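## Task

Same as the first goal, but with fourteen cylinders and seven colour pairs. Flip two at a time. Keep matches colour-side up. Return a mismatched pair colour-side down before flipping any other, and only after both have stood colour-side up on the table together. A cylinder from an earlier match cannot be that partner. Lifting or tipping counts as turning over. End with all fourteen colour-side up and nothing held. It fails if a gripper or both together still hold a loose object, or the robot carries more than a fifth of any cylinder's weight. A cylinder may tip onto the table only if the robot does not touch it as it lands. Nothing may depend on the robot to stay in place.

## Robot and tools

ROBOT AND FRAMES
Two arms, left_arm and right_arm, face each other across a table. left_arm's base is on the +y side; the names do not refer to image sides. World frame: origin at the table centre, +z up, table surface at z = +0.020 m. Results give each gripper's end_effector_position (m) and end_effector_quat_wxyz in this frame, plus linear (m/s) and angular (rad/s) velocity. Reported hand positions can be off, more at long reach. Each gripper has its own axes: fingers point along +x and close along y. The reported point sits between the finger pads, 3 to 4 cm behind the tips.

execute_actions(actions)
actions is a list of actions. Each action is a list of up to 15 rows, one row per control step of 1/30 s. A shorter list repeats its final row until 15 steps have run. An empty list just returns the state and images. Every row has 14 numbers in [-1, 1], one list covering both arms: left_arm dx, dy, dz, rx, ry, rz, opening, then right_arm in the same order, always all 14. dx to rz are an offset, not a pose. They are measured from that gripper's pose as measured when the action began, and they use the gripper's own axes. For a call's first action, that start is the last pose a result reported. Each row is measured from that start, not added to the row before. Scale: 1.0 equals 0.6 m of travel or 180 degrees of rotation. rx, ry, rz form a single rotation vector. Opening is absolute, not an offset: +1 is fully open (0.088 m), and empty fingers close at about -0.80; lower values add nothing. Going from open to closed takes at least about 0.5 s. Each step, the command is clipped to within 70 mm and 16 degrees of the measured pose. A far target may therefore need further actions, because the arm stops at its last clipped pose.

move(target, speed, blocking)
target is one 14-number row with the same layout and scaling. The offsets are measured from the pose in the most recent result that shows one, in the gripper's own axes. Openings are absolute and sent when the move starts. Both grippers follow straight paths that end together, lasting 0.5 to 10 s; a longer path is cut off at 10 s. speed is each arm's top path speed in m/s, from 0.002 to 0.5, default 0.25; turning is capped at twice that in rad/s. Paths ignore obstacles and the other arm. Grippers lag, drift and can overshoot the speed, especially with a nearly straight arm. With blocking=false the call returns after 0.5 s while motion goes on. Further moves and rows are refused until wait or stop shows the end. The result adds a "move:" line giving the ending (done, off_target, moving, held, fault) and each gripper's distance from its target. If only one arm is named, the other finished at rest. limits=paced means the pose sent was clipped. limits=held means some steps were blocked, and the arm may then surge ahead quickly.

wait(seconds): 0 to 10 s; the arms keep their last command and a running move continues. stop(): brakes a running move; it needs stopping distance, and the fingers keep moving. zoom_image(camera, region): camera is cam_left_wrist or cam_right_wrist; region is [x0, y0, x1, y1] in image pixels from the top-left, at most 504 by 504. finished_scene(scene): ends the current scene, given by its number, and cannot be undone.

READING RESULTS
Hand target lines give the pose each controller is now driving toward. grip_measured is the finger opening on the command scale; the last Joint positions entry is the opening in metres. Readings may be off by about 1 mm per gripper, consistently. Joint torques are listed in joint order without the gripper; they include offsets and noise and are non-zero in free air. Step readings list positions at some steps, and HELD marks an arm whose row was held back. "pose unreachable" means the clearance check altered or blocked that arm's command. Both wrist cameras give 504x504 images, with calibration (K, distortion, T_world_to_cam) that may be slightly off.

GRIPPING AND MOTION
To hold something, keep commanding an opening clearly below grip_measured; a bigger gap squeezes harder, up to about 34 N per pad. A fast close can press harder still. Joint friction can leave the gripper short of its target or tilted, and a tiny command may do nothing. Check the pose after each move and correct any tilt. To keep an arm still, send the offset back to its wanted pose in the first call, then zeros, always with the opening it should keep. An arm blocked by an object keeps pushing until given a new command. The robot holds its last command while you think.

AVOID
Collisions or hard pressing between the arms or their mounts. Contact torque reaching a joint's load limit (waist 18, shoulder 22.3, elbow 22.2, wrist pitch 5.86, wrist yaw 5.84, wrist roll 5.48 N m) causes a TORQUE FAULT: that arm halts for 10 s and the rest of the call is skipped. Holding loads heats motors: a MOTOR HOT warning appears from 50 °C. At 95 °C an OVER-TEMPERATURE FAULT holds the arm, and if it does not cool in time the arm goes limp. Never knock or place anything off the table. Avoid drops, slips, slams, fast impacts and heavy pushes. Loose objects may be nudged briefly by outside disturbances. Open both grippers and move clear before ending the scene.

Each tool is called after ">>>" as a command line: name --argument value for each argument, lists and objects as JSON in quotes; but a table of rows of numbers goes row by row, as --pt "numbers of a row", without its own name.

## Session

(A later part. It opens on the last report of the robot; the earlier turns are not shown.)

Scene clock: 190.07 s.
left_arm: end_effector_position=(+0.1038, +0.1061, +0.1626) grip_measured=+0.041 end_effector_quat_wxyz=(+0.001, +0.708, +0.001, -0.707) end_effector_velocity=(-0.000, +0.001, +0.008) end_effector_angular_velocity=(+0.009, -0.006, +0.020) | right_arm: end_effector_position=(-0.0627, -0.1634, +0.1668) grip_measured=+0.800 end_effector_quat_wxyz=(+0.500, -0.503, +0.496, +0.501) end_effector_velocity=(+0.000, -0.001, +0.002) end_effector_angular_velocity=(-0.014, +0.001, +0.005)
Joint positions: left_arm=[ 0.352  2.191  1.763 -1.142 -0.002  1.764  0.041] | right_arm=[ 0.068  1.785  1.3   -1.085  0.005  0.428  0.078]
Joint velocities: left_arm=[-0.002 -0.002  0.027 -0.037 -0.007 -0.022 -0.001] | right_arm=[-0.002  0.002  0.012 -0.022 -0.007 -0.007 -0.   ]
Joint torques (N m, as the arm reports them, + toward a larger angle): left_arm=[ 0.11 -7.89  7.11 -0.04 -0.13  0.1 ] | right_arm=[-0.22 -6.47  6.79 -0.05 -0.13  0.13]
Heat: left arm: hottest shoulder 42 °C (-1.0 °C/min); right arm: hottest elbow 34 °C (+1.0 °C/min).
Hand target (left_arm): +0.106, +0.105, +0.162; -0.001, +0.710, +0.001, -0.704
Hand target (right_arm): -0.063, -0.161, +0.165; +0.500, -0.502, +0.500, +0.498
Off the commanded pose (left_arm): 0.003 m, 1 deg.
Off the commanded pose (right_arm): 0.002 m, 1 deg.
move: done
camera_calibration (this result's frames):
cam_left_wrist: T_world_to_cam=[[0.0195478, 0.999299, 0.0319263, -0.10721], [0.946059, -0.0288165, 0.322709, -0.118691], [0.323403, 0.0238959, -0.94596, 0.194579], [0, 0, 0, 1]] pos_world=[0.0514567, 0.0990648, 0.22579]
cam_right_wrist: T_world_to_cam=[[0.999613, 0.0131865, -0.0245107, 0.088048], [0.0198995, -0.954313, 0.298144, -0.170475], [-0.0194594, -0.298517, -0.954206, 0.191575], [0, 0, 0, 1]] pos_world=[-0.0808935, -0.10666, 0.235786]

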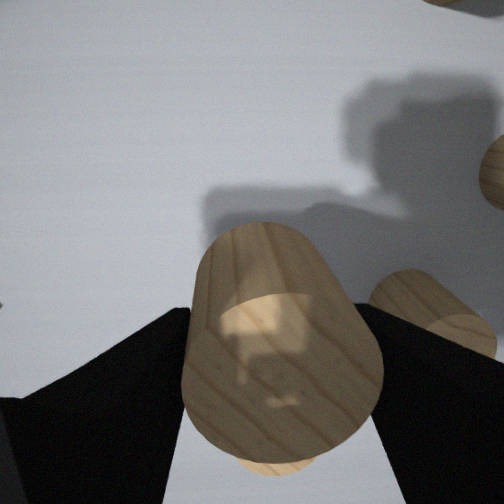

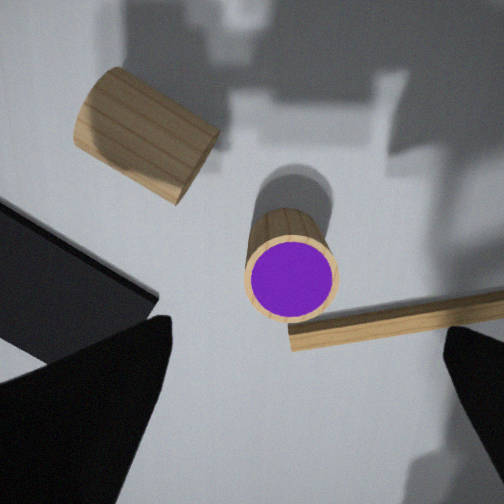

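>>> move --target '[0.133,0,0,0,0,0,-0.3,0.15,0,-0.003,0,0,0,0.8]' --speed 0.06

>>> move --target '[0,0,0,0,0,0,0.8,0,0,0,0,0,0,-0.3]'

>>> move --target '[-0.135,0,0,0,0,0,0.8,-0.14,0,0,0,0,0,-0.3]' --speed 0.15

>>> move --target '[-0.16,0.088,0.145,0,0,0.502,1,-0.165,-0.133,0.072,0,-0.497,0,-0.3]' --speed 0.3

Scene clock: 195.03 s.
left_arm: end_effector_position=(+0.1043, +0.1047, +0.0881) grip_measured=+0.037 end_effector_quat_wxyz=(+0.004, +0.708, -0.003, -0.706) end_effector_velocity=(-0.001, -0.003, +0.002) end_effector_angular_velocity=(-0.011, -0.009, +0.015) | right_arm: end_effector_position=(-0.0641, -0.1607, +0.0838) grip_measured=+0.800 end_effector_quat_wxyz=(+0.502, -0.495, +0.494, +0.509) end_effector_velocity=(+0.001, +0.002, +0.000) end_effector_angular_velocity=(+0.010, -0.003, -0.025)
Joint positions: left_arm=[ 0.353  2.281  1.604 -0.883 -0.002  1.764  0.041] | right_arm=[ 0.068  1.904  1.096 -0.739  0.004  0.429  0.078]
Joint velocities: left_arm=[-0.007 -0.002  0.002  0.007 -0.007 -0.022  0.   ] | right_arm=[-0.002 -0.002 -0.002  0.007  0.007  0.022 -0.   ]
Joint torques (N m, as the arm reports them, + toward a larger angle): left_arm=[ 0.12 -7.87  4.97  0.57  0.03  0.05] | right_arm=[ 0.14 -6.68  3.41  0.34  0.03  0.01]
Heat: left arm: hottest shoulder 43 °C (+0.0 °C/min); right arm: hottest shoulder 34 °C (+1.0 °C/min).
Hand target (left_arm): +0.104, +0.107, +0.083; +0.001, +0.708, +0.001, -0.707
Hand target (right_arm): -0.062, -0.165, +0.077; +0.500, -0.502, +0.496, +0.501
Off the commanded pose (left_arm): 0.005 m, 1 deg.
Off the commanded pose (right_arm): 0.008 m, 1 deg.
move: done
camera_calibration (this result's frames):
cam_left_wrist: T_world_to_cam=[[0.0194848, 0.999553, 0.0226949, -0.102607], [0.945338, -0.0258087, 0.32507, -0.0956083], [0.32551, 0.0151204, -0.945418, 0.124596], [0, 0, 0, 1]] pos_world=[0.0518241, 0.0982092, 0.151203]
cam_right_wrist: T_world_to_cam=[[0.999317, 0.0134059, -0.0344448, 0.0882013], [0.0224866, -0.960112, 0.27871, -0.142265], [-0.0293346, -0.279294, -0.959758, 0.116018], [0, 0, 0, 1]] pos_world=[-0.0815387, -0.10537, 0.154038]

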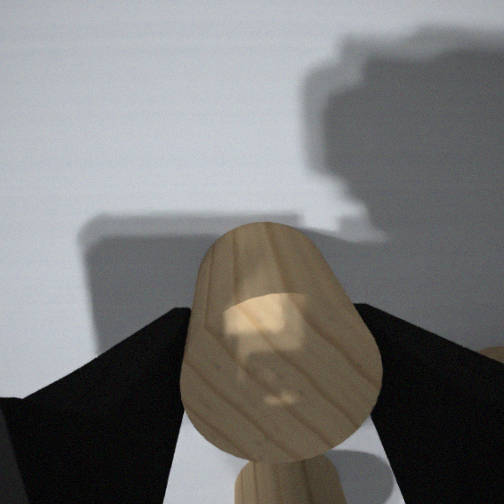

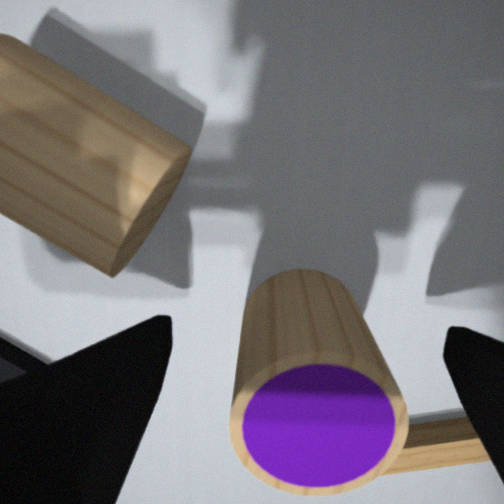

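Scene clock: 195.73 s.
left_arm: end_effector_position=(+0.1043, +0.1046, +0.0881) grip_measured=+0.798 end_effector_quat_wxyz=(+0.004, +0.708, -0.003, -0.706) end_effector_velocity=(-0.002, +0.001, +0.002) end_effector_angular_velocity=(+0.001, +0.008, +0.005) | right_arm: end_effector_position=(-0.0639, -0.1608, +0.0838) grip_measured=+0.022 end_effector_quat_wxyz=(+0.502, -0.495, +0.494, +0.509) end_effector_velocity=(+0.001, -0.003, +0.001) end_effector_angular_velocity=(-0.010, +0.003, +0.005)
Joint positions: left_arm=[ 0.353  2.281  1.604 -0.882 -0.002  1.764  0.078] | right_arm=[ 0.068  1.904  1.096 -0.74   0.005  0.429  0.04 ]
Joint velocities: left_arm=[-0.002 -0.007 -0.002 -0.007  0.007 -0.007  0.001] | right_arm=[-0.002 -0.007 -0.007 -0.007 -0.007 -0.007 -0.   ]
Joint torques (N m, as the arm reports them, + toward a larger angle): left_arm=[-0.07 -8.91  5.43  0.19  0.04 -0.02] | right_arm=[ 0.02 -8.04  4.83  0.19 -0.01 -0.02]
Heat: left arm: hottest shoulder 43 °C (-1.0 °C/min); right arm: hottest shoulder 34 °C (+1.0 °C/min).
Hand target (left_arm): +0.104, +0.105, +0.088; +0.004, +0.709, -0.003, -0.706
Hand target (right_arm): -0.064, -0.161, +0.084; +0.502, -0.495, +0.494, +0.509
Off the commanded pose (left_arm): 0.000 m, 0 deg.
Off the commanded pose (right_arm): 0.000 m, 0 deg.
move: done
camera_calibration (this result's frames):
cam_left_wrist: T_world_to_cam=[[0.0194832, 0.999561, 0.0223223, -0.102493], [0.945314, -0.0256871, 0.32515, -0.0956432], [0.32558, 0.0147666, -0.945399, 0.124621], [0, 0, 0, 1]] pos_world=[0.0518356, 0.0981512, 0.151203]
cam_right_wrist: T_world_to_cam=[[0.999351, 0.0133763, -0.0334367, 0.0879414], [0.0221875, -0.96001, 0.279087, -0.1424], [-0.0283665, -0.279647, -0.959684, 0.11599], [0, 0, 0, 1]] pos_world=[-0.0814346, -0.105446, 0.153996]

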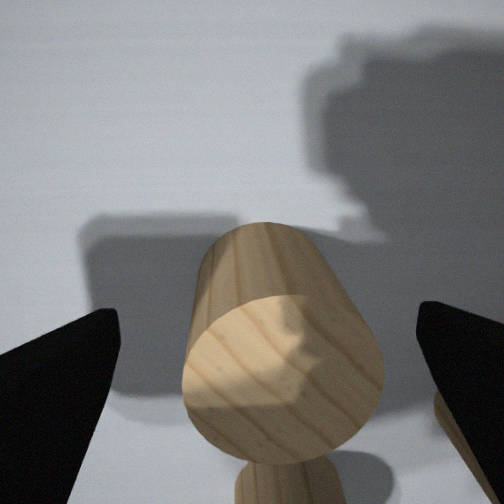

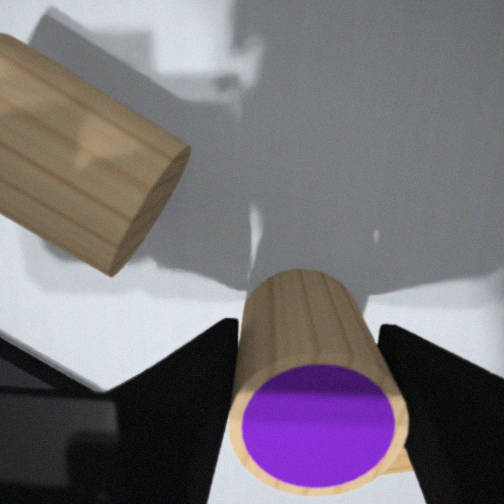

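Scene clock: 196.73 s.
left_arm: end_effector_position=(+0.1037, +0.1078, +0.1615) grip_measured=+0.800 end_effector_quat_wxyz=(-0.002, +0.707, +0.004, -0.707) end_effector_velocity=(+0.001, -0.002, +0.004) end_effector_angular_velocity=(-0.003, -0.023, -0.000) | right_arm: end_effector_position=(-0.0620, -0.1650, +0.1619) grip_measured=+0.022 end_effector_quat_wxyz=(+0.500, -0.501, +0.496, +0.503) end_effector_velocity=(-0.003, +0.001, +0.004) end_effector_angular_velocity=(+0.004, +0.010, +0.010)
Joint positions: left_arm=[ 0.353  2.193  1.762 -1.148 -0.002  1.764  0.078] | right_arm=[ 0.068  1.78   1.273 -1.06   0.005  0.429  0.04 ]
Joint velocities: left_arm=[-0.007 -0.002  0.012 -0.007 -0.022 -0.007  0.   ] | right_arm=[ 0.002 -0.002  0.012 -0.007 -0.007 -0.007 -0.   ]
Joint torques (N m, as the arm reports them, + toward a larger angle): left_arm=[-0.17 -9.86  6.9  -0.03  0.04 -0.05] | right_arm=[ 0.16 -8.62  6.95 -0.06  0.02  0.01]
Heat: left arm: hottest shoulder 43 °C (-1.0 °C/min); right arm: hottest shoulder 34 °C (+1.0 °C/min).
Hand target (left_arm): +0.104, +0.105, +0.169; +0.004, +0.708, -0.003, -0.706
Hand target (right_arm): -0.064, -0.162, +0.168; +0.502, -0.495, +0.494, +0.509
Off the commanded pose (left_arm): 0.008 m, 1 deg.
Off the commanded pose (right_arm): 0.006 m, 1 deg.
move: done
camera_calibration (this result's frames):
cam_left_wrist: T_world_to_cam=[[0.0196005, 0.998969, 0.0409465, -0.110261], [0.946512, -0.0317329, 0.321105, -0.11766], [0.322073, 0.0324625, -0.946158, 0.19278], [0, 0, 0, 1]] pos_world=[0.0514384, 0.100155, 0.224697]
cam_right_wrist: T_world_to_cam=[[0.999573, 0.0129017, -0.026235, 0.0874082], [0.0200611, -0.955448, 0.294476, -0.170187], [-0.021267, -0.294876, -0.955299, 0.187072], [0, 0, 0, 1]] pos_world=[-0.0799783, -0.10857, 0.231119]

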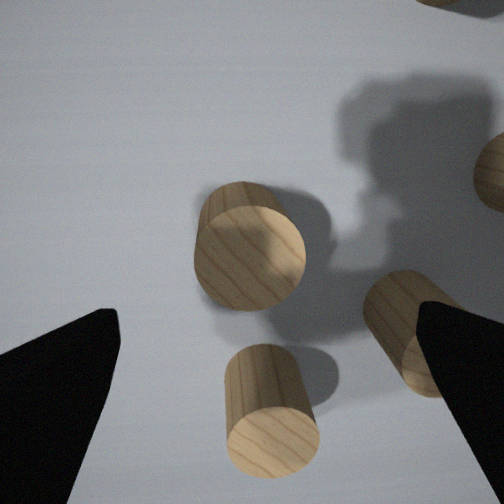

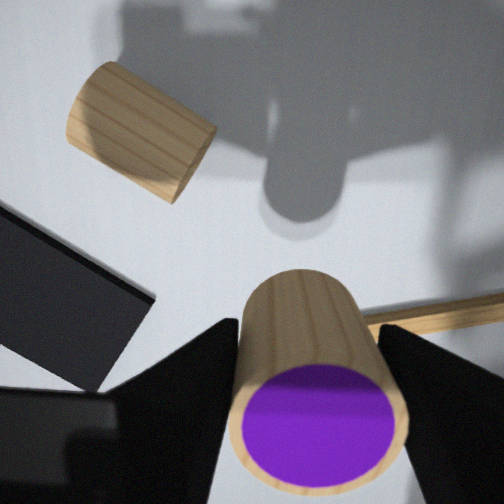

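Scene clock: 199.90 s.
left_arm: end_effector_position=(+0.0164, +0.0543, +0.2623) grip_measured=+1.000 end_effector_quat_wxyz=(+0.498, +0.498, -0.505, -0.499) end_effector_velocity=(-0.002, +0.000, -0.003) end_effector_angular_velocity=(+0.002, -0.007, +0.000) | right_arm: end_effector_position=(+0.0162, -0.1204, +0.2678) grip_measured=+0.021 end_effector_quat_wxyz=(+0.702, +0.009, +0.002, +0.712) end_effector_velocity=(+0.003, +0.000, -0.002) end_effector_angular_velocity=(+0.002, -0.007, -0.005)
Joint positions: left_arm=[ 0.144  1.874  0.691  1.188 -0.003  1.577  0.088] | right_arm=[-0.083  1.27   0.265  1.015  0.271  0.013  0.04 ]
Joint velocities: left_arm=[-0.007  0.007 -0.002  0.007 -0.007  0.007  0.   ] | right_arm=[-0.012  0.012 -0.007  0.022 -0.007 -0.007 -0.   ]
Joint torques (N m, as the arm reports them, + toward a larger angle): left_arm=[-0.4  -5.49  4.82  2.   -0.2  -0.15] | right_arm=[ 0.06 -3.32  4.45  2.09 -0.05 -0.2 ]
Heat: left arm: hottest shoulder 43 °C (+0.0 °C/min); right arm: hottest shoulder 34 °C (+1.0 °C/min).
Hand target (left_arm): +0.016, +0.055, +0.258; +0.497, +0.500, -0.501, -0.501
Hand target (right_arm): +0.017, -0.122, +0.262; +0.702, +0.000, +0.003, +0.712
Off the commanded pose (left_arm): 0.005 m, 1 deg.
Off the commanded pose (right_arm): 0.007 m, 1 deg.
move: done
camera_calibration (this result's frames):
cam_left_wrist: T_world_to_cam=[[0.0277838, 0.0262485, -0.999269, 0.266305], [0.949243, 0.312634, 0.034605, -0.0127298], [0.313314, -0.949511, -0.01623, 0.127492], [0, 0, 0, 1]] pos_world=[-0.0352603, 0.118045, 0.268621]
cam_right_wrist: T_world_to_cam=[[0.999011, 0.0433037, -0.0100539, 0.0108388], [0.00299459, -0.291194, -0.956659, 0.254992], [-0.0443545, 0.955683, -0.291036, 0.276103], [0, 0, 0, 1]] pos_world=[0.000654751, -0.190084, 0.324406]

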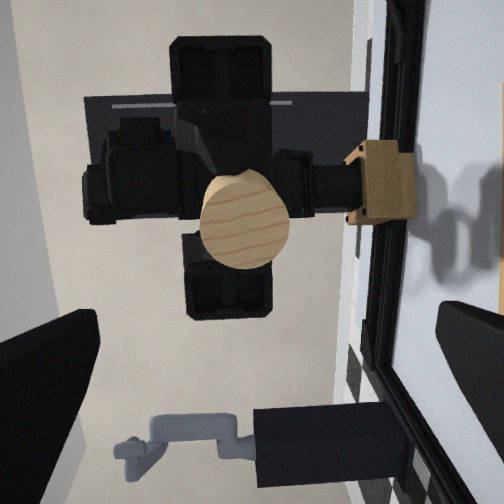

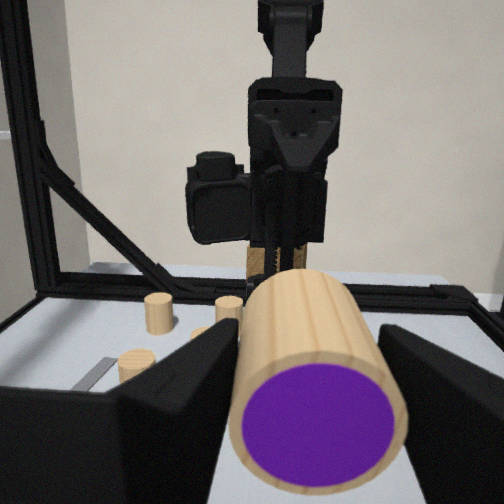

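>>> move --target '[0.104,0,0,0,0,0,1,0.1,0,-0.001,-0.005,0,0,-0.3]' --speed 0.1

>>> move --target '[0,0,0,0,0,0,-0.3,0,0,0,0,0,0,-0.3]'

>>> move --target '[0,0,0,0,0,0,-0.3,0,0,0,0,0,0,1]'

>>> move --target '[-0.1,0,0,0,0,0,-0.3,-0.1,0,-0.004,0,0.003,0,1]' --speed 0.15

>>> move --target '[-0.085,-0.158,-0.015,0,0,-0.498,-0.3,0,0,0,0,0,0,1]' --speed 0.3

>>> move --target '[0.136,0,0,0,0,0,-0.3,0,0,0,0,0,0,1]' --speed 0.06

>>> move --target '[0,0,0,0,0,0,0.8,0,0,0,0,0,0,1]'

>>> move --target '[-0.137,0,0,0,0,0,0.8,0,0,0,0,0,0,1]' --speed 0.15

>>> move --target '[0,-0.016,-0.275,0,0,0.003,0.8,0,0,0,0,0,0,1]' --speed 0.3

Scene clock: 207.03 s.
left_arm: end_effector_position=(+0.0155, -0.0055, +0.2634) grip_measured=+1.000 end_effector_quat_wxyz=(+0.498, +0.497, -0.505, -0.499) end_effector_velocity=(-0.000, -0.003, -0.001) end_effector_angular_velocity=(+0.003, +0.007, +0.005) | right_arm: end_effector_position=(+0.0153, -0.0639, +0.2654) grip_measured=+0.021 end_effector_quat_wxyz=(+0.702, +0.002, +0.001, +0.712) end_effector_velocity=(-0.000, +0.001, -0.003) end_effector_angular_velocity=(-0.012, +0.005, +0.005)
Joint positions: left_arm=[ 0.144  2.034  0.957  1.084 -0.003  1.576  0.088] | right_arm=[-0.144  1.531  0.455  1.078  0.21   0.004  0.04 ]
Joint velocities: left_arm=[-0.002  0.007  0.012 -0.007 -0.007 -0.007  0.   ] | right_arm=[-0.002  0.007  0.002 -0.007 -0.007  0.007  0.   ]
Joint torques (N m, as the arm reports them, + toward a larger angle): left_arm=[ 0.1  -6.8   6.63  1.59  0.07 -0.03] | right_arm=[-0.09 -4.7   6.91  2.08 -0.11 -0.17]
Heat: left arm: hottest shoulder 43 °C (+0.0 °C/min); right arm: hottest elbow 34 °C (+0.0 °C/min).
Hand target (left_arm): +0.016, -0.008, +0.262; +0.498, +0.498, -0.505, -0.500
Hand target (right_arm): +0.015, -0.060, +0.268; +0.702, +0.003, -0.004, +0.712
Off the commanded pose (left_arm): 0.003 m, 0 deg.
Off the commanded pose (right_arm): 0.004 m, 1 deg.
move: done
camera_calibration (this result's frames):
cam_left_wrist: T_world_to_cam=[[0.0274028, 0.0254791, -0.9993, 0.269006], [0.949376, 0.312296, 0.0339964, 0.0069939], [0.312943, -0.949643, -0.0156315, 0.0708687], [0, 0, 0, 1]] pos_world=[-0.0361892, 0.0582618, 0.269687]
cam_right_wrist: T_world_to_cam=[[0.999082, 0.0428366, 0.00067996, 0.00633809], [0.0134285, -0.298043, -0.954458, 0.267963], [-0.040683, 0.953591, -0.298345, 0.223084], [0, 0, 0, 1]] pos_world=[-0.000854873, -0.133138, 0.322311]

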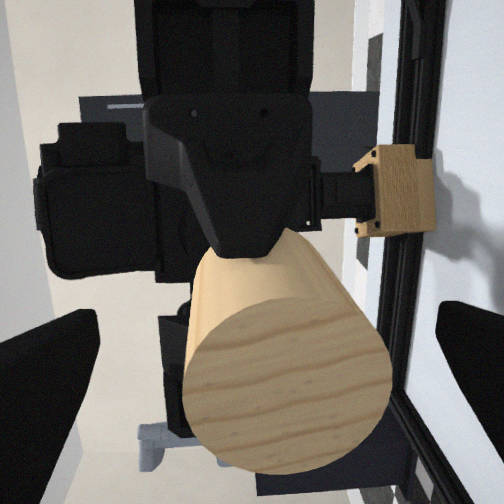

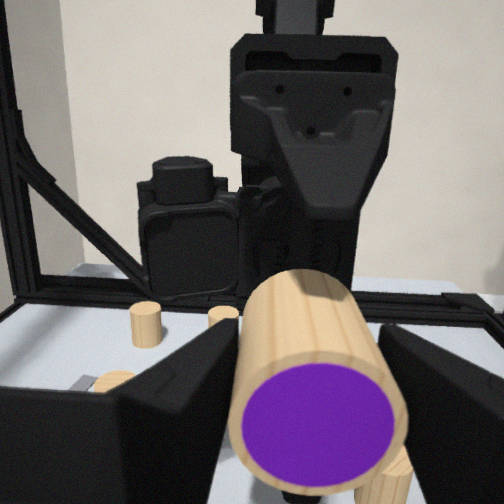

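Scene clock: 207.53 s.
left_arm: end_effector_position=(+0.0155, -0.0056, +0.2635) grip_measured=+0.046 end_effector_quat_wxyz=(+0.498, +0.497, -0.506, -0.499) end_effector_velocity=(-0.000, +0.000, -0.007) end_effector_angular_velocity=(+0.027, +0.007, +0.005) | right_arm: end_effector_position=(+0.0153, -0.0639, +0.2654) grip_measured=+0.021 end_effector_quat_wxyz=(+0.702, +0.002, +0.001, +0.712) end_effector_velocity=(-0.002, -0.001, -0.002) end_effector_angular_velocity=(-0.007, -0.009, +0.010)
Joint positions: left_arm=[ 0.144  2.034  0.957  1.084 -0.003  1.577  0.041] | right_arm=[-0.144  1.531  0.455  1.078  0.21   0.004  0.04 ]
Joint velocities: left_arm=[-0.002  0.002 -0.002 -0.022 -0.007 -0.007 -0.   ] | right_arm=[ 0.002 -0.002 -0.002 -0.007 -0.007 -0.007  0.   ]
Joint torques (N m, as the arm reports them, + toward a larger angle): left_arm=[-0.03 -7.83  5.82  1.74  0.02 -0.06] | right_arm=[ 0.08 -5.69  5.36  1.86  0.01 -0.01]
Heat: left arm: hottest shoulder 43 °C (+0.0 °C/min); right arm: hottest elbow 34 °C (+0.0 °C/min).
Hand target (left_arm): +0.015, -0.006, +0.264; +0.498, +0.497, -0.506, -0.499
Hand target (right_arm): +0.015, -0.064, +0.265; +0.702, +0.002, +0.001, +0.712
Off the commanded pose (left_arm): 0.000 m, 0 deg.
Off the commanded pose (right_arm): 0.000 m, 0 deg.
move: done
camera_calibration (this result's frames):
cam_left_wrist: T_world_to_cam=[[0.0277789, 0.0250943, -0.999299, 0.269147], [0.949363, 0.312311, 0.0342335, 0.00694968], [0.312952, -0.949648, -0.015148, 0.0706764], [0, 0, 0, 1]] pos_world=[-0.0361927, 0.0581932, 0.269791]
cam_right_wrist: T_world_to_cam=[[0.999082, 0.0428366, 0.00067996, 0.00633809], [0.0134285, -0.298043, -0.954458, 0.267963], [-0.040683, 0.953591, -0.298345, 0.223084], [0, 0, 0, 1]] pos_world=[-0.000854873, -0.133138, 0.322311]

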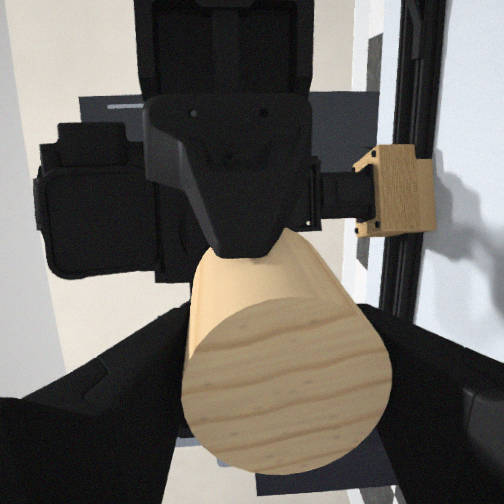

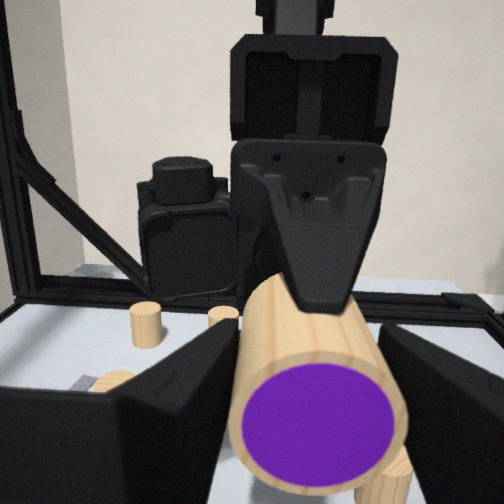

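Scene clock: 208.23 s.
left_arm: end_effector_position=(+0.0155, -0.0056, +0.2635) grip_measured=+0.046 end_effector_quat_wxyz=(+0.498, +0.497, -0.506, -0.499) end_effector_velocity=(-0.001, +0.001, -0.005) end_effector_angular_velocity=(+0.022, +0.007, +0.015) | right_arm: end_effector_position=(+0.0153, -0.0639, +0.2654) grip_measured=+1.000 end_effector_quat_wxyz=(+0.702, +0.002, +0.001, +0.712) end_effector_velocity=(-0.002, -0.000, -0.007) end_effector_angular_velocity=(-0.026, +0.001, +0.010)
Joint positions: left_arm=[ 0.144  2.034  0.957  1.083 -0.003  1.577  0.041] | right_arm=[-0.144  1.531  0.455  1.078  0.21   0.004  0.088]
Joint velocities: left_arm=[-0.007 -0.002 -0.002 -0.022 -0.022 -0.007  0.   ] | right_arm=[ 0.002  0.002 -0.002 -0.022 -0.007  0.007  0.   ]
Joint torques (N m, as the arm reports them, + toward a larger angle): left_arm=[-0.07 -7.76  5.78  1.78  0.01 -0.05] | right_arm=[ 0.07 -5.65  5.4   1.84  0.02  0.  ]
Heat: left arm: hottest shoulder 43 °C (+0.0 °C/min); right arm: hottest elbow 34 °C (+0.0 °C/min).
Hand target (left_arm): +0.015, -0.006, +0.264; +0.498, +0.497, -0.506, -0.499
Hand target (right_arm): +0.015, -0.064, +0.265; +0.702, +0.002, +0.001, +0.712
Off the commanded pose (left_arm): 0.000 m, 0 deg.
Off the commanded pose (right_arm): 0.000 m, 0 deg.
move: done
camera_calibration (this result's frames):
cam_left_wrist: T_world_to_cam=[[0.0277839, 0.0254755, -0.999289, 0.269063], [0.949363, 0.312298, 0.0343574, 0.00692002], [0.312952, -0.949642, -0.0155086, 0.0707697], [0, 0, 0, 1]] pos_world=[-0.0361927, 0.0581903, 0.269732]
cam_right_wrist: T_world_to_cam=[[0.999082, 0.0428366, 0.00067996, 0.00633809], [0.0134285, -0.298043, -0.954458, 0.267963], [-0.040683, 0.953591, -0.298345, 0.223084], [0, 0, 0, 1]] pos_world=[-0.000854873, -0.133138, 0.322311]

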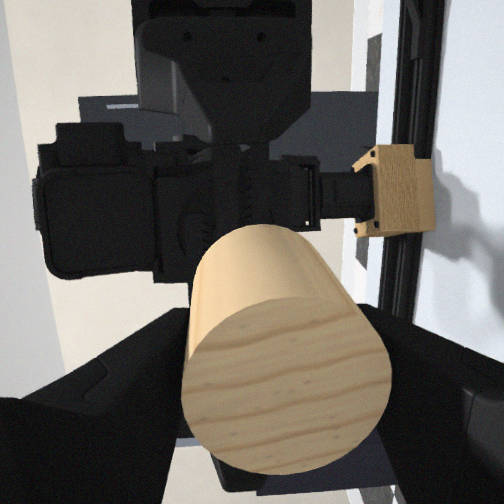

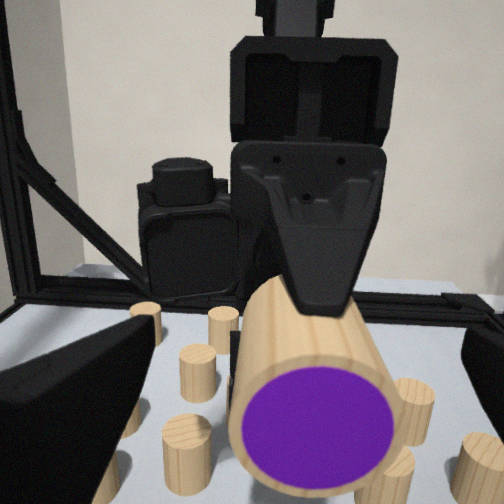

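Scene clock: 209.13 s.
left_arm: end_effector_position=(+0.0162, +0.0526, +0.2570) grip_measured=+0.044 end_effector_quat_wxyz=(+0.494, +0.501, -0.502, -0.503) end_effector_velocity=(+0.002, +0.002, +0.001) end_effector_angular_velocity=(+0.002, -0.008, +0.019) | right_arm: end_effector_position=(+0.0158, -0.1205, +0.2668) grip_measured=+1.000 end_effector_quat_wxyz=(+0.702, +0.003, +0.001, +0.712) end_effector_velocity=(+0.003, -0.003, -0.004) end_effector_angular_velocity=(-0.016, -0.027, -0.010)
Joint positions: left_arm=[ 0.144  1.886  0.696  1.18  -0.003  1.577  0.041] | right_arm=[-0.081  1.267  0.266  1.003  0.273  0.004  0.088]
Joint velocities: left_arm=[-0.002 -0.012 -0.007 -0.007 -0.022  0.007  0.   ] | right_arm=[-0.002 -0.017 -0.012 -0.022  0.007 -0.022  0.   ]
Joint torques (N m, as the arm reports them, + toward a larger angle): left_arm=[-0.11 -7.97  4.78  2.13 -0.07 -0.05] | right_arm=[ 0.21 -4.69  4.    1.61  0.13  0.08]
Heat: left arm: hottest shoulder 43 °C (+0.0 °C/min); right arm: hottest elbow 34 °C (+0.0 °C/min).
Hand target (left_arm): +0.016, +0.054, +0.263; +0.498, +0.498, -0.505, -0.499
Hand target (right_arm): +0.016, -0.124, +0.263; +0.702, -0.001, +0.004, +0.712
Off the commanded pose (left_arm): 0.006 m, 1 deg.
Off the commanded pose (right_arm): 0.005 m, 1 deg.
move: done
camera_calibration (this result's frames):
cam_left_wrist: T_world_to_cam=[[0.0279922, 0.0414808, -0.998747, 0.260096], [0.949355, 0.311706, 0.0395539, -0.0130633], [0.312957, -0.949273, -0.0306546, 0.129594], [0, 0, 0, 1]] pos_world=[-0.0354364, 0.116303, 0.26426]
cam_right_wrist: T_world_to_cam=[[0.999049, 0.0435988, 0.000448294, 0.00846681], [0.0134209, -0.297718, -0.954559, 0.252472], [-0.0414842, 0.953658, -0.29802, 0.277489], [0, 0, 0, 1]] pos_world=[-0.000335761, -0.189833, 0.323693]

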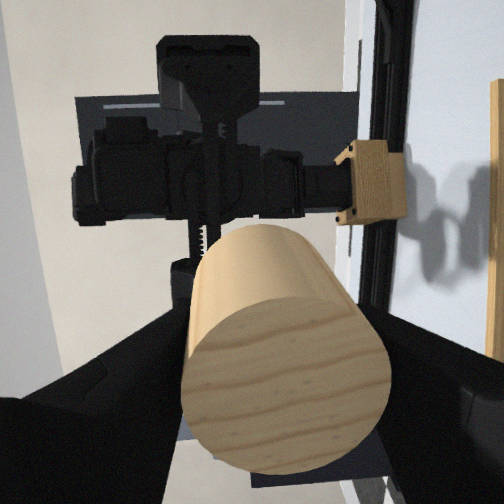

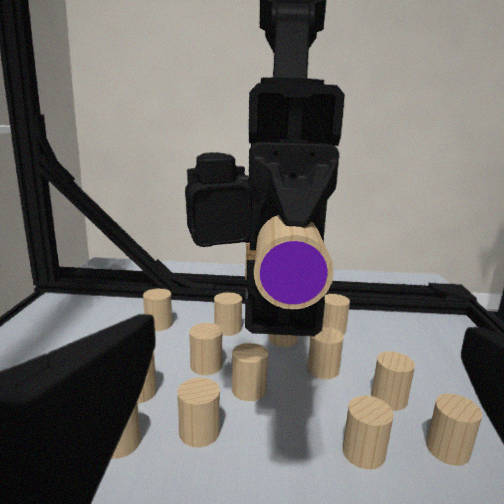

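Scene clock: 212.20 s.
left_arm: end_effector_position=(+0.0254, +0.1056, +0.1622) grip_measured=+0.041 end_effector_quat_wxyz=(-0.001, +0.708, +0.000, -0.706) end_effector_velocity=(+0.000, +0.001, +0.006) end_effector_angular_velocity=(+0.012, -0.007, +0.005) | right_arm: end_effector_position=(+0.0158, -0.1205, +0.2667) grip_measured=+1.000 end_effector_quat_wxyz=(+0.702, +0.002, +0.001, +0.712) end_effector_velocity=(+0.002, -0.001, -0.000) end_effector_angular_velocity=(-0.002, -0.008, -0.000)
Joint positions: left_arm=[ 0.164  2.163  1.716 -1.126 -0.003  1.579  0.041] | right_arm=[-0.081  1.267  0.266  1.003  0.273  0.004  0.088]
Joint velocities: left_arm=[-0.002  0.002  0.027 -0.037 -0.007 -0.007 -0.   ] | right_arm=[-0.007 -0.007 -0.002 -0.007 -0.007 -0.007  0.   ]
Joint torques (N m, as the arm reports them, + toward a larger angle): left_arm=[ 0.23 -7.81  6.86 -0.04  0.1   0.13] | right_arm=[ 0.05 -3.84  5.71  1.84  0.    0.  ]
Heat: left arm: hottest shoulder 43 °C (+0.0 °C/min); right arm: hottest elbow 34 °C (+0.0 °C/min).
Hand target (left_arm): +0.026, +0.104, +0.162; -0.002, +0.708, +0.000, -0.707
Hand target (right_arm): +0.016, -0.121, +0.267; +0.702, +0.002, +0.001, +0.712
Off the commanded pose (left_arm): 0.001 m, 1 deg.
Off the commanded pose (right_arm): 0.000 m, 0 deg.
move: done
camera_calibration (this result's frames):
cam_left_wrist: T_world_to_cam=[[0.0221586, 0.999177, 0.033967, -0.105476], [0.945402, -0.0319917, 0.324333, -0.0443709], [0.325153, 0.0249257, -0.945333, 0.219261], [0, 0, 0, 1]] pos_world=[-0.027008, 0.0985042, 0.225248]
cam_right_wrist: T_world_to_cam=[[0.999049, 0.043599, 0.000540255, 0.0084424], [0.013524, -0.298068, -0.954449, 0.252321], [-0.041452, 0.953549, -0.298374, 0.277545], [0, 0, 0, 1]] pos_world=[-0.000341966, -0.189812, 0.323635]

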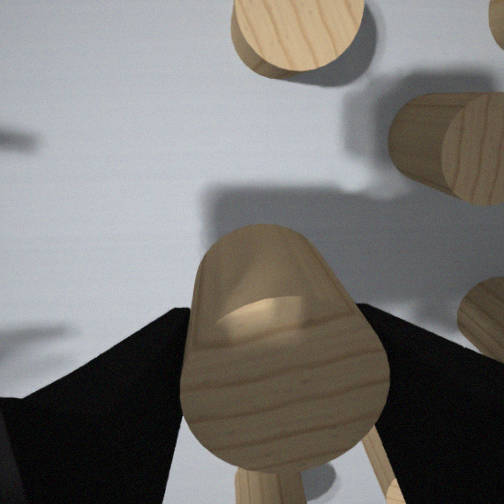

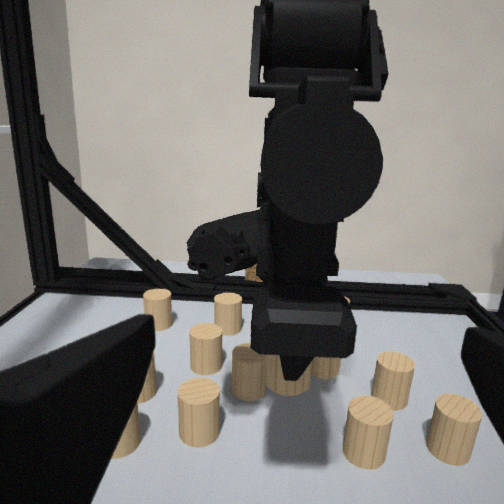

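Scene clock: 213.90 s.
left_arm: end_effector_position=(+0.0255, +0.1045, +0.0850) grip_measured=+0.040 end_effector_quat_wxyz=(+0.002, +0.708, -0.003, -0.706) end_effector_velocity=(+0.000, -0.003, +0.002) end_effector_angular_velocity=(-0.012, -0.007, +0.005) | right_arm: end_effector_position=(+0.0158, -0.1205, +0.2667) grip_measured=+1.000 end_effector_quat_wxyz=(+0.702, +0.002, +0.001, +0.712) end_effector_velocity=(-0.002, -0.002, -0.004) end_effector_angular_velocity=(-0.011, -0.025, +0.010)
Joint positions: left_arm=[ 0.164  2.262  1.555 -0.858 -0.003  1.579  0.041] | right_arm=[-0.081  1.267  0.266  1.003  0.273  0.004  0.088]
Joint velocities: left_arm=[-0.002 -0.002  0.002  0.007 -0.007 -0.007 -0.   ] | right_arm=[ 0.002 -0.002 -0.007 -0.007 -0.007 -0.022  0.   ]
Joint torques (N m, as the arm reports them, + toward a larger angle): left_arm=[ 0.11 -7.97  4.86  0.45  0.04  0.08] | right_arm=[ 0.04 -3.9   5.69  1.83  0.01  0.  ]
Heat: left arm: hottest shoulder 43 °C (+0.0 °C/min); right arm: hottest elbow 34 °C (+0.0 °C/min).
Hand target (left_arm): +0.026, +0.106, +0.081; -0.001, +0.708, +0.000, -0.706
Hand target (right_arm): +0.016, -0.121, +0.267; +0.702, +0.002, +0.001, +0.712
Off the commanded pose (left_arm): 0.005 m, 0 deg.
Off the commanded pose (right_arm): 0.000 m, 0 deg.
move: done
camera_calibration (this result's frames):
cam_left_wrist: T_world_to_cam=[[0.0221567, 0.999427, 0.025582, -0.101094], [0.945381, -0.0292685, 0.324651, -0.0196788], [0.325213, 0.0169916, -0.945488, 0.147127], [0, 0, 0, 1]] pos_world=[-0.0270039, 0.0979605, 0.148082]
cam_right_wrist: T_world_to_cam=[[0.999049, 0.043599, 0.000540255, 0.0084424], [0.013524, -0.298068, -0.954449, 0.252321], [-0.041452, 0.953549, -0.298374, 0.277545], [0, 0, 0, 1]] pos_world=[-0.000341966, -0.189812, 0.323635]

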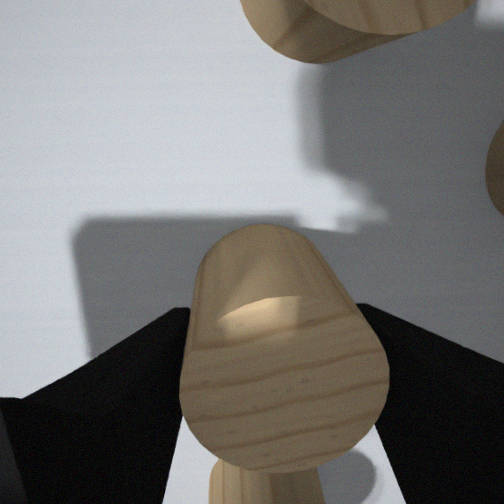

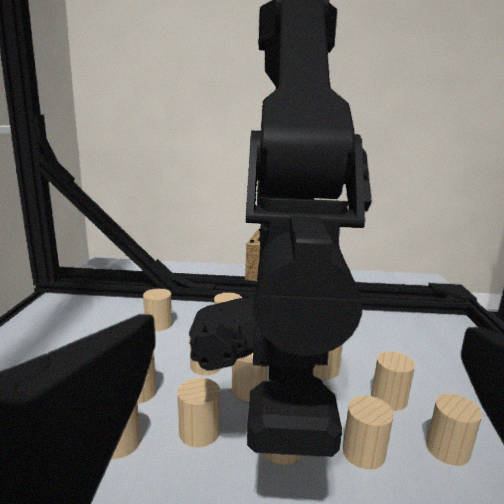

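Scene clock: 214.60 s.
left_arm: end_effector_position=(+0.0255, +0.1044, +0.0850) grip_measured=+0.798 end_effector_quat_wxyz=(+0.002, +0.708, -0.003, -0.706) end_effector_velocity=(+0.000, -0.001, +0.000) end_effector_angular_velocity=(-0.007, -0.007, -0.010) | right_arm: end_effector_position=(+0.0158, -0.1205, +0.2667) grip_measured=+1.000 end_effector_quat_wxyz=(+0.702, +0.002, +0.001, +0.712) end_effector_velocity=(+0.000, -0.001, -0.002) end_effector_angular_velocity=(-0.007, -0.009, -0.005)
Joint positions: left_arm=[ 0.164  2.262  1.555 -0.857 -0.003  1.579  0.078] | right_arm=[-0.081  1.267  0.266  1.003  0.273  0.004  0.088]
Joint velocities: left_arm=[-0.002 -0.002 -0.002  0.007 -0.007  0.007  0.   ] | right_arm=[ 0.002 -0.002 -0.002 -0.007  0.007 -0.007  0.   ]
Joint torques (N m, as the arm reports them, + toward a larger angle): left_arm=[-0.06 -8.78  5.44  0.19  0.02 -0.02] | right_arm=[ 0.07 -3.9   5.69  1.84  0.   -0.01]
Heat: left arm: hottest shoulder 43 °C (+0.0 °C/min); right arm: hottest elbow 34 °C (+0.0 °C/min).
Hand target (left_arm): +0.025, +0.104, +0.085; +0.002, +0.708, -0.003, -0.706
Hand target (right_arm): +0.016, -0.121, +0.267; +0.702, +0.002, +0.001, +0.712
Off the commanded pose (left_arm): 0.000 m, 0 deg.
Off the commanded pose (right_arm): 0.000 m, 0 deg.
move: done
camera_calibration (this result's frames):
cam_left_wrist: T_world_to_cam=[[0.0221566, 0.999437, 0.0252008, -0.10098], [0.94538, -0.0291447, 0.324665, -0.0196961], [0.325216, 0.0166309, -0.945493, 0.147167], [0, 0, 0, 1]] pos_world=[-0.0270034, 0.0979013, 0.148085]
cam_right_wrist: T_world_to_cam=[[0.999049, 0.043599, 0.000540255, 0.0084424], [0.013524, -0.298068, -0.954449, 0.252321], [-0.041452, 0.953549, -0.298374, 0.277545], [0, 0, 0, 1]] pos_world=[-0.000341966, -0.189812, 0.323635]

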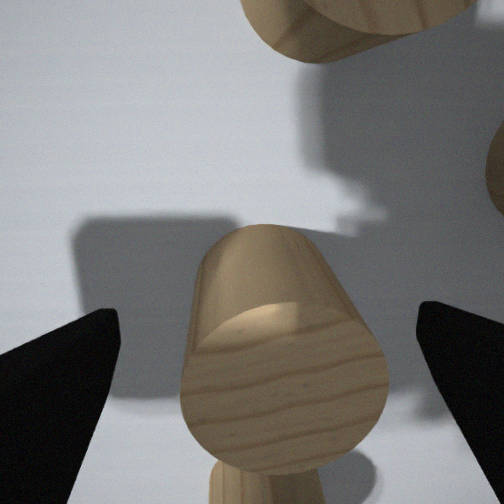

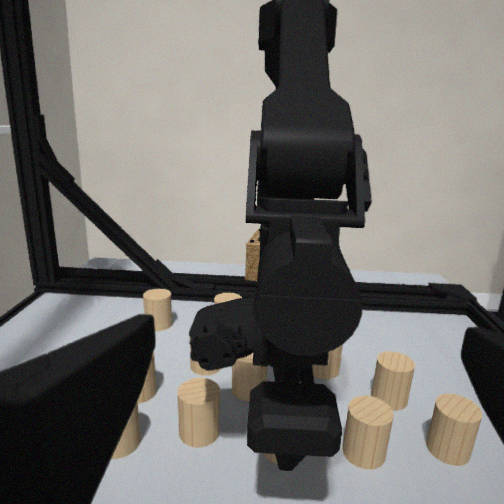

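Scene clock: 215.60 s.
left_arm: end_effector_position=(+0.0254, +0.1074, +0.1597) grip_measured=+0.800 end_effector_quat_wxyz=(-0.004, +0.708, +0.004, -0.706) end_effector_velocity=(+0.000, +0.001, +0.004) end_effector_angular_velocity=(+0.007, -0.007, -0.010) | right_arm: end_effector_position=(+0.0158, -0.1205, +0.2667) grip_measured=+1.000 end_effector_quat_wxyz=(+0.702, +0.002, +0.001, +0.712) end_effector_velocity=(-0.002, -0.001, -0.002) end_effector_angular_velocity=(-0.007, -0.009, +0.010)
Joint positions: left_arm=[ 0.164  2.167  1.712 -1.128 -0.003  1.579  0.078] | right_arm=[-0.081  1.267  0.266  1.003  0.273  0.004  0.088]
Joint velocities: left_arm=[-0.002 -0.002  0.012 -0.022 -0.007  0.007  0.   ] | right_arm=[ 0.002 -0.002 -0.002 -0.007 -0.007 -0.007  0.   ]
Joint torques (N m, as the arm reports them, + toward a larger angle): left_arm=[-0.26 -9.89  6.97 -0.04  0.04 -0.04] | right_arm=[ 0.06 -3.91  5.69  1.82 -0.01  0.  ]
Heat: left arm: hottest shoulder 43 °C (+0.0 °C/min); right arm: hottest elbow 34 °C (+0.0 °C/min).
Hand target (left_arm): +0.025, +0.105, +0.167; +0.002, +0.708, -0.003, -0.706
Hand target (right_arm): +0.016, -0.121, +0.267; +0.702, +0.002, +0.001, +0.712
Off the commanded pose (left_arm): 0.008 m, 1 deg.
Off the commanded pose (right_arm): 0.000 m, 0 deg.
move: done
camera_calibration (this result's frames):
cam_left_wrist: T_world_to_cam=[[0.0221617, 0.998774, 0.0442544, -0.108823], [0.945427, -0.0353301, 0.323913, -0.0430551], [0.325079, 0.0346608, -0.945051, 0.215744], [0, 0, 0, 1]] pos_world=[-0.027017, 0.0996903, 0.222652]
cam_right_wrist: T_world_to_cam=[[0.999049, 0.043599, 0.000540255, 0.0084424], [0.013524, -0.298068, -0.954449, 0.252321], [-0.041452, 0.953549, -0.298374, 0.277545], [0, 0, 0, 1]] pos_world=[-0.000341966, -0.189812, 0.323635]

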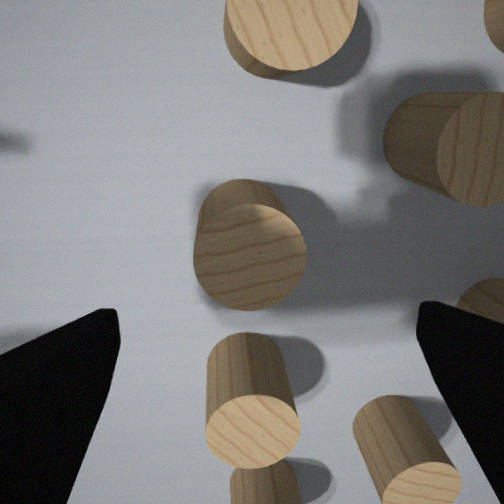

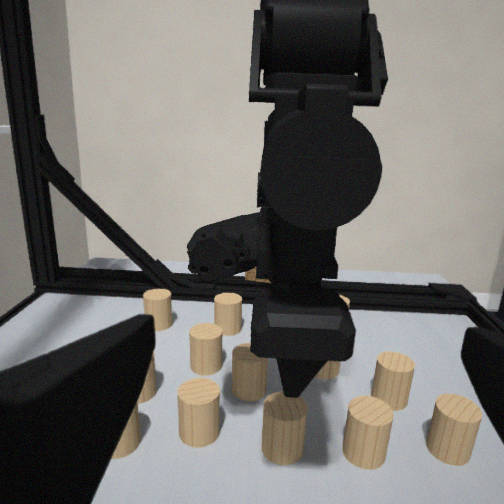

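Scene clock: 216.67 s.
left_arm: end_effector_position=(+0.1901, +0.1179, +0.1629) grip_measured=+0.800 end_effector_quat_wxyz=(+0.002, +0.709, +0.001, -0.705) end_effector_velocity=(-0.000, -0.004, +0.004) end_effector_angular_velocity=(-0.008, -0.011, -0.015) | right_arm: end_effector_position=(+0.0158, -0.1205, +0.2667) grip_measured=+1.000 end_effector_quat_wxyz=(+0.702, +0.002, +0.001, +0.712) end_effector_velocity=(+0.001, -0.002, -0.004) end_effector_angular_velocity=(-0.012, -0.011, -0.005)
Joint positions: left_arm=[ 0.552  2.246  1.855 -1.175 -0.005  1.962  0.078] | right_arm=[-0.081  1.267  0.266  1.003  0.273  0.004  0.088]
Joint velocities: left_arm=[-0.007  0.002  0.022 -0.007 -0.007  0.007 -0.   ] | right_arm=[ 0.002 -0.002 -0.007 -0.007  0.007 -0.007  0.   ]
Joint torques (N m, as the arm reports them, + toward a larger angle): left_arm=[-0.09 -8.06  7.09 -0.07 -0.01  0.13] | right_arm=[ 0.07 -3.88  5.68  1.82  0.    0.  ]
Heat: left arm: hottest shoulder 43 °C (+0.0 °C/min); right arm: hottest elbow 34 °C (+0.0 °C/min).
Hand target (left_arm): +0.191, +0.116, +0.162; -0.001, +0.710, -0.000, -0.705
Hand target (right_arm): +0.016, -0.121, +0.267; +0.702, +0.002, +0.001, +0.712
Off the commanded pose (left_arm): 0.003 m, 0 deg.
Off the commanded pose (right_arm): 0.000 m, 0 deg.
move: done
camera_calibration (this result's frames):
cam_left_wrist: T_world_to_cam=[[0.0171172, 0.999404, 0.0299927, -0.11987], [0.944716, -0.0259898, 0.326858, -0.200817], [0.327443, 0.0227397, -0.944597, 0.165827], [0, 0, 0, 1]] pos_world=[0.137468, 0.110808, 0.225874]
cam_right_wrist: T_world_to_cam=[[0.999049, 0.043599, 0.000540255, 0.0084424], [0.013524, -0.298068, -0.954449, 0.252321], [-0.041452, 0.953549, -0.298374, 0.277545], [0, 0, 0, 1]] pos_world=[-0.000341966, -0.189812, 0.323635]

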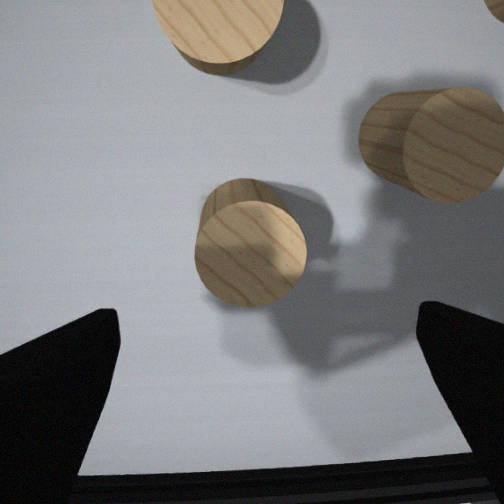

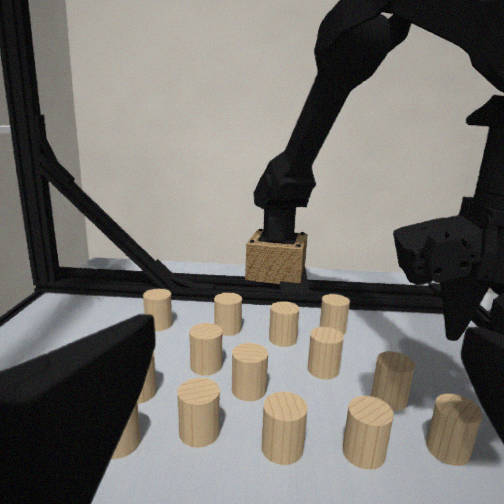

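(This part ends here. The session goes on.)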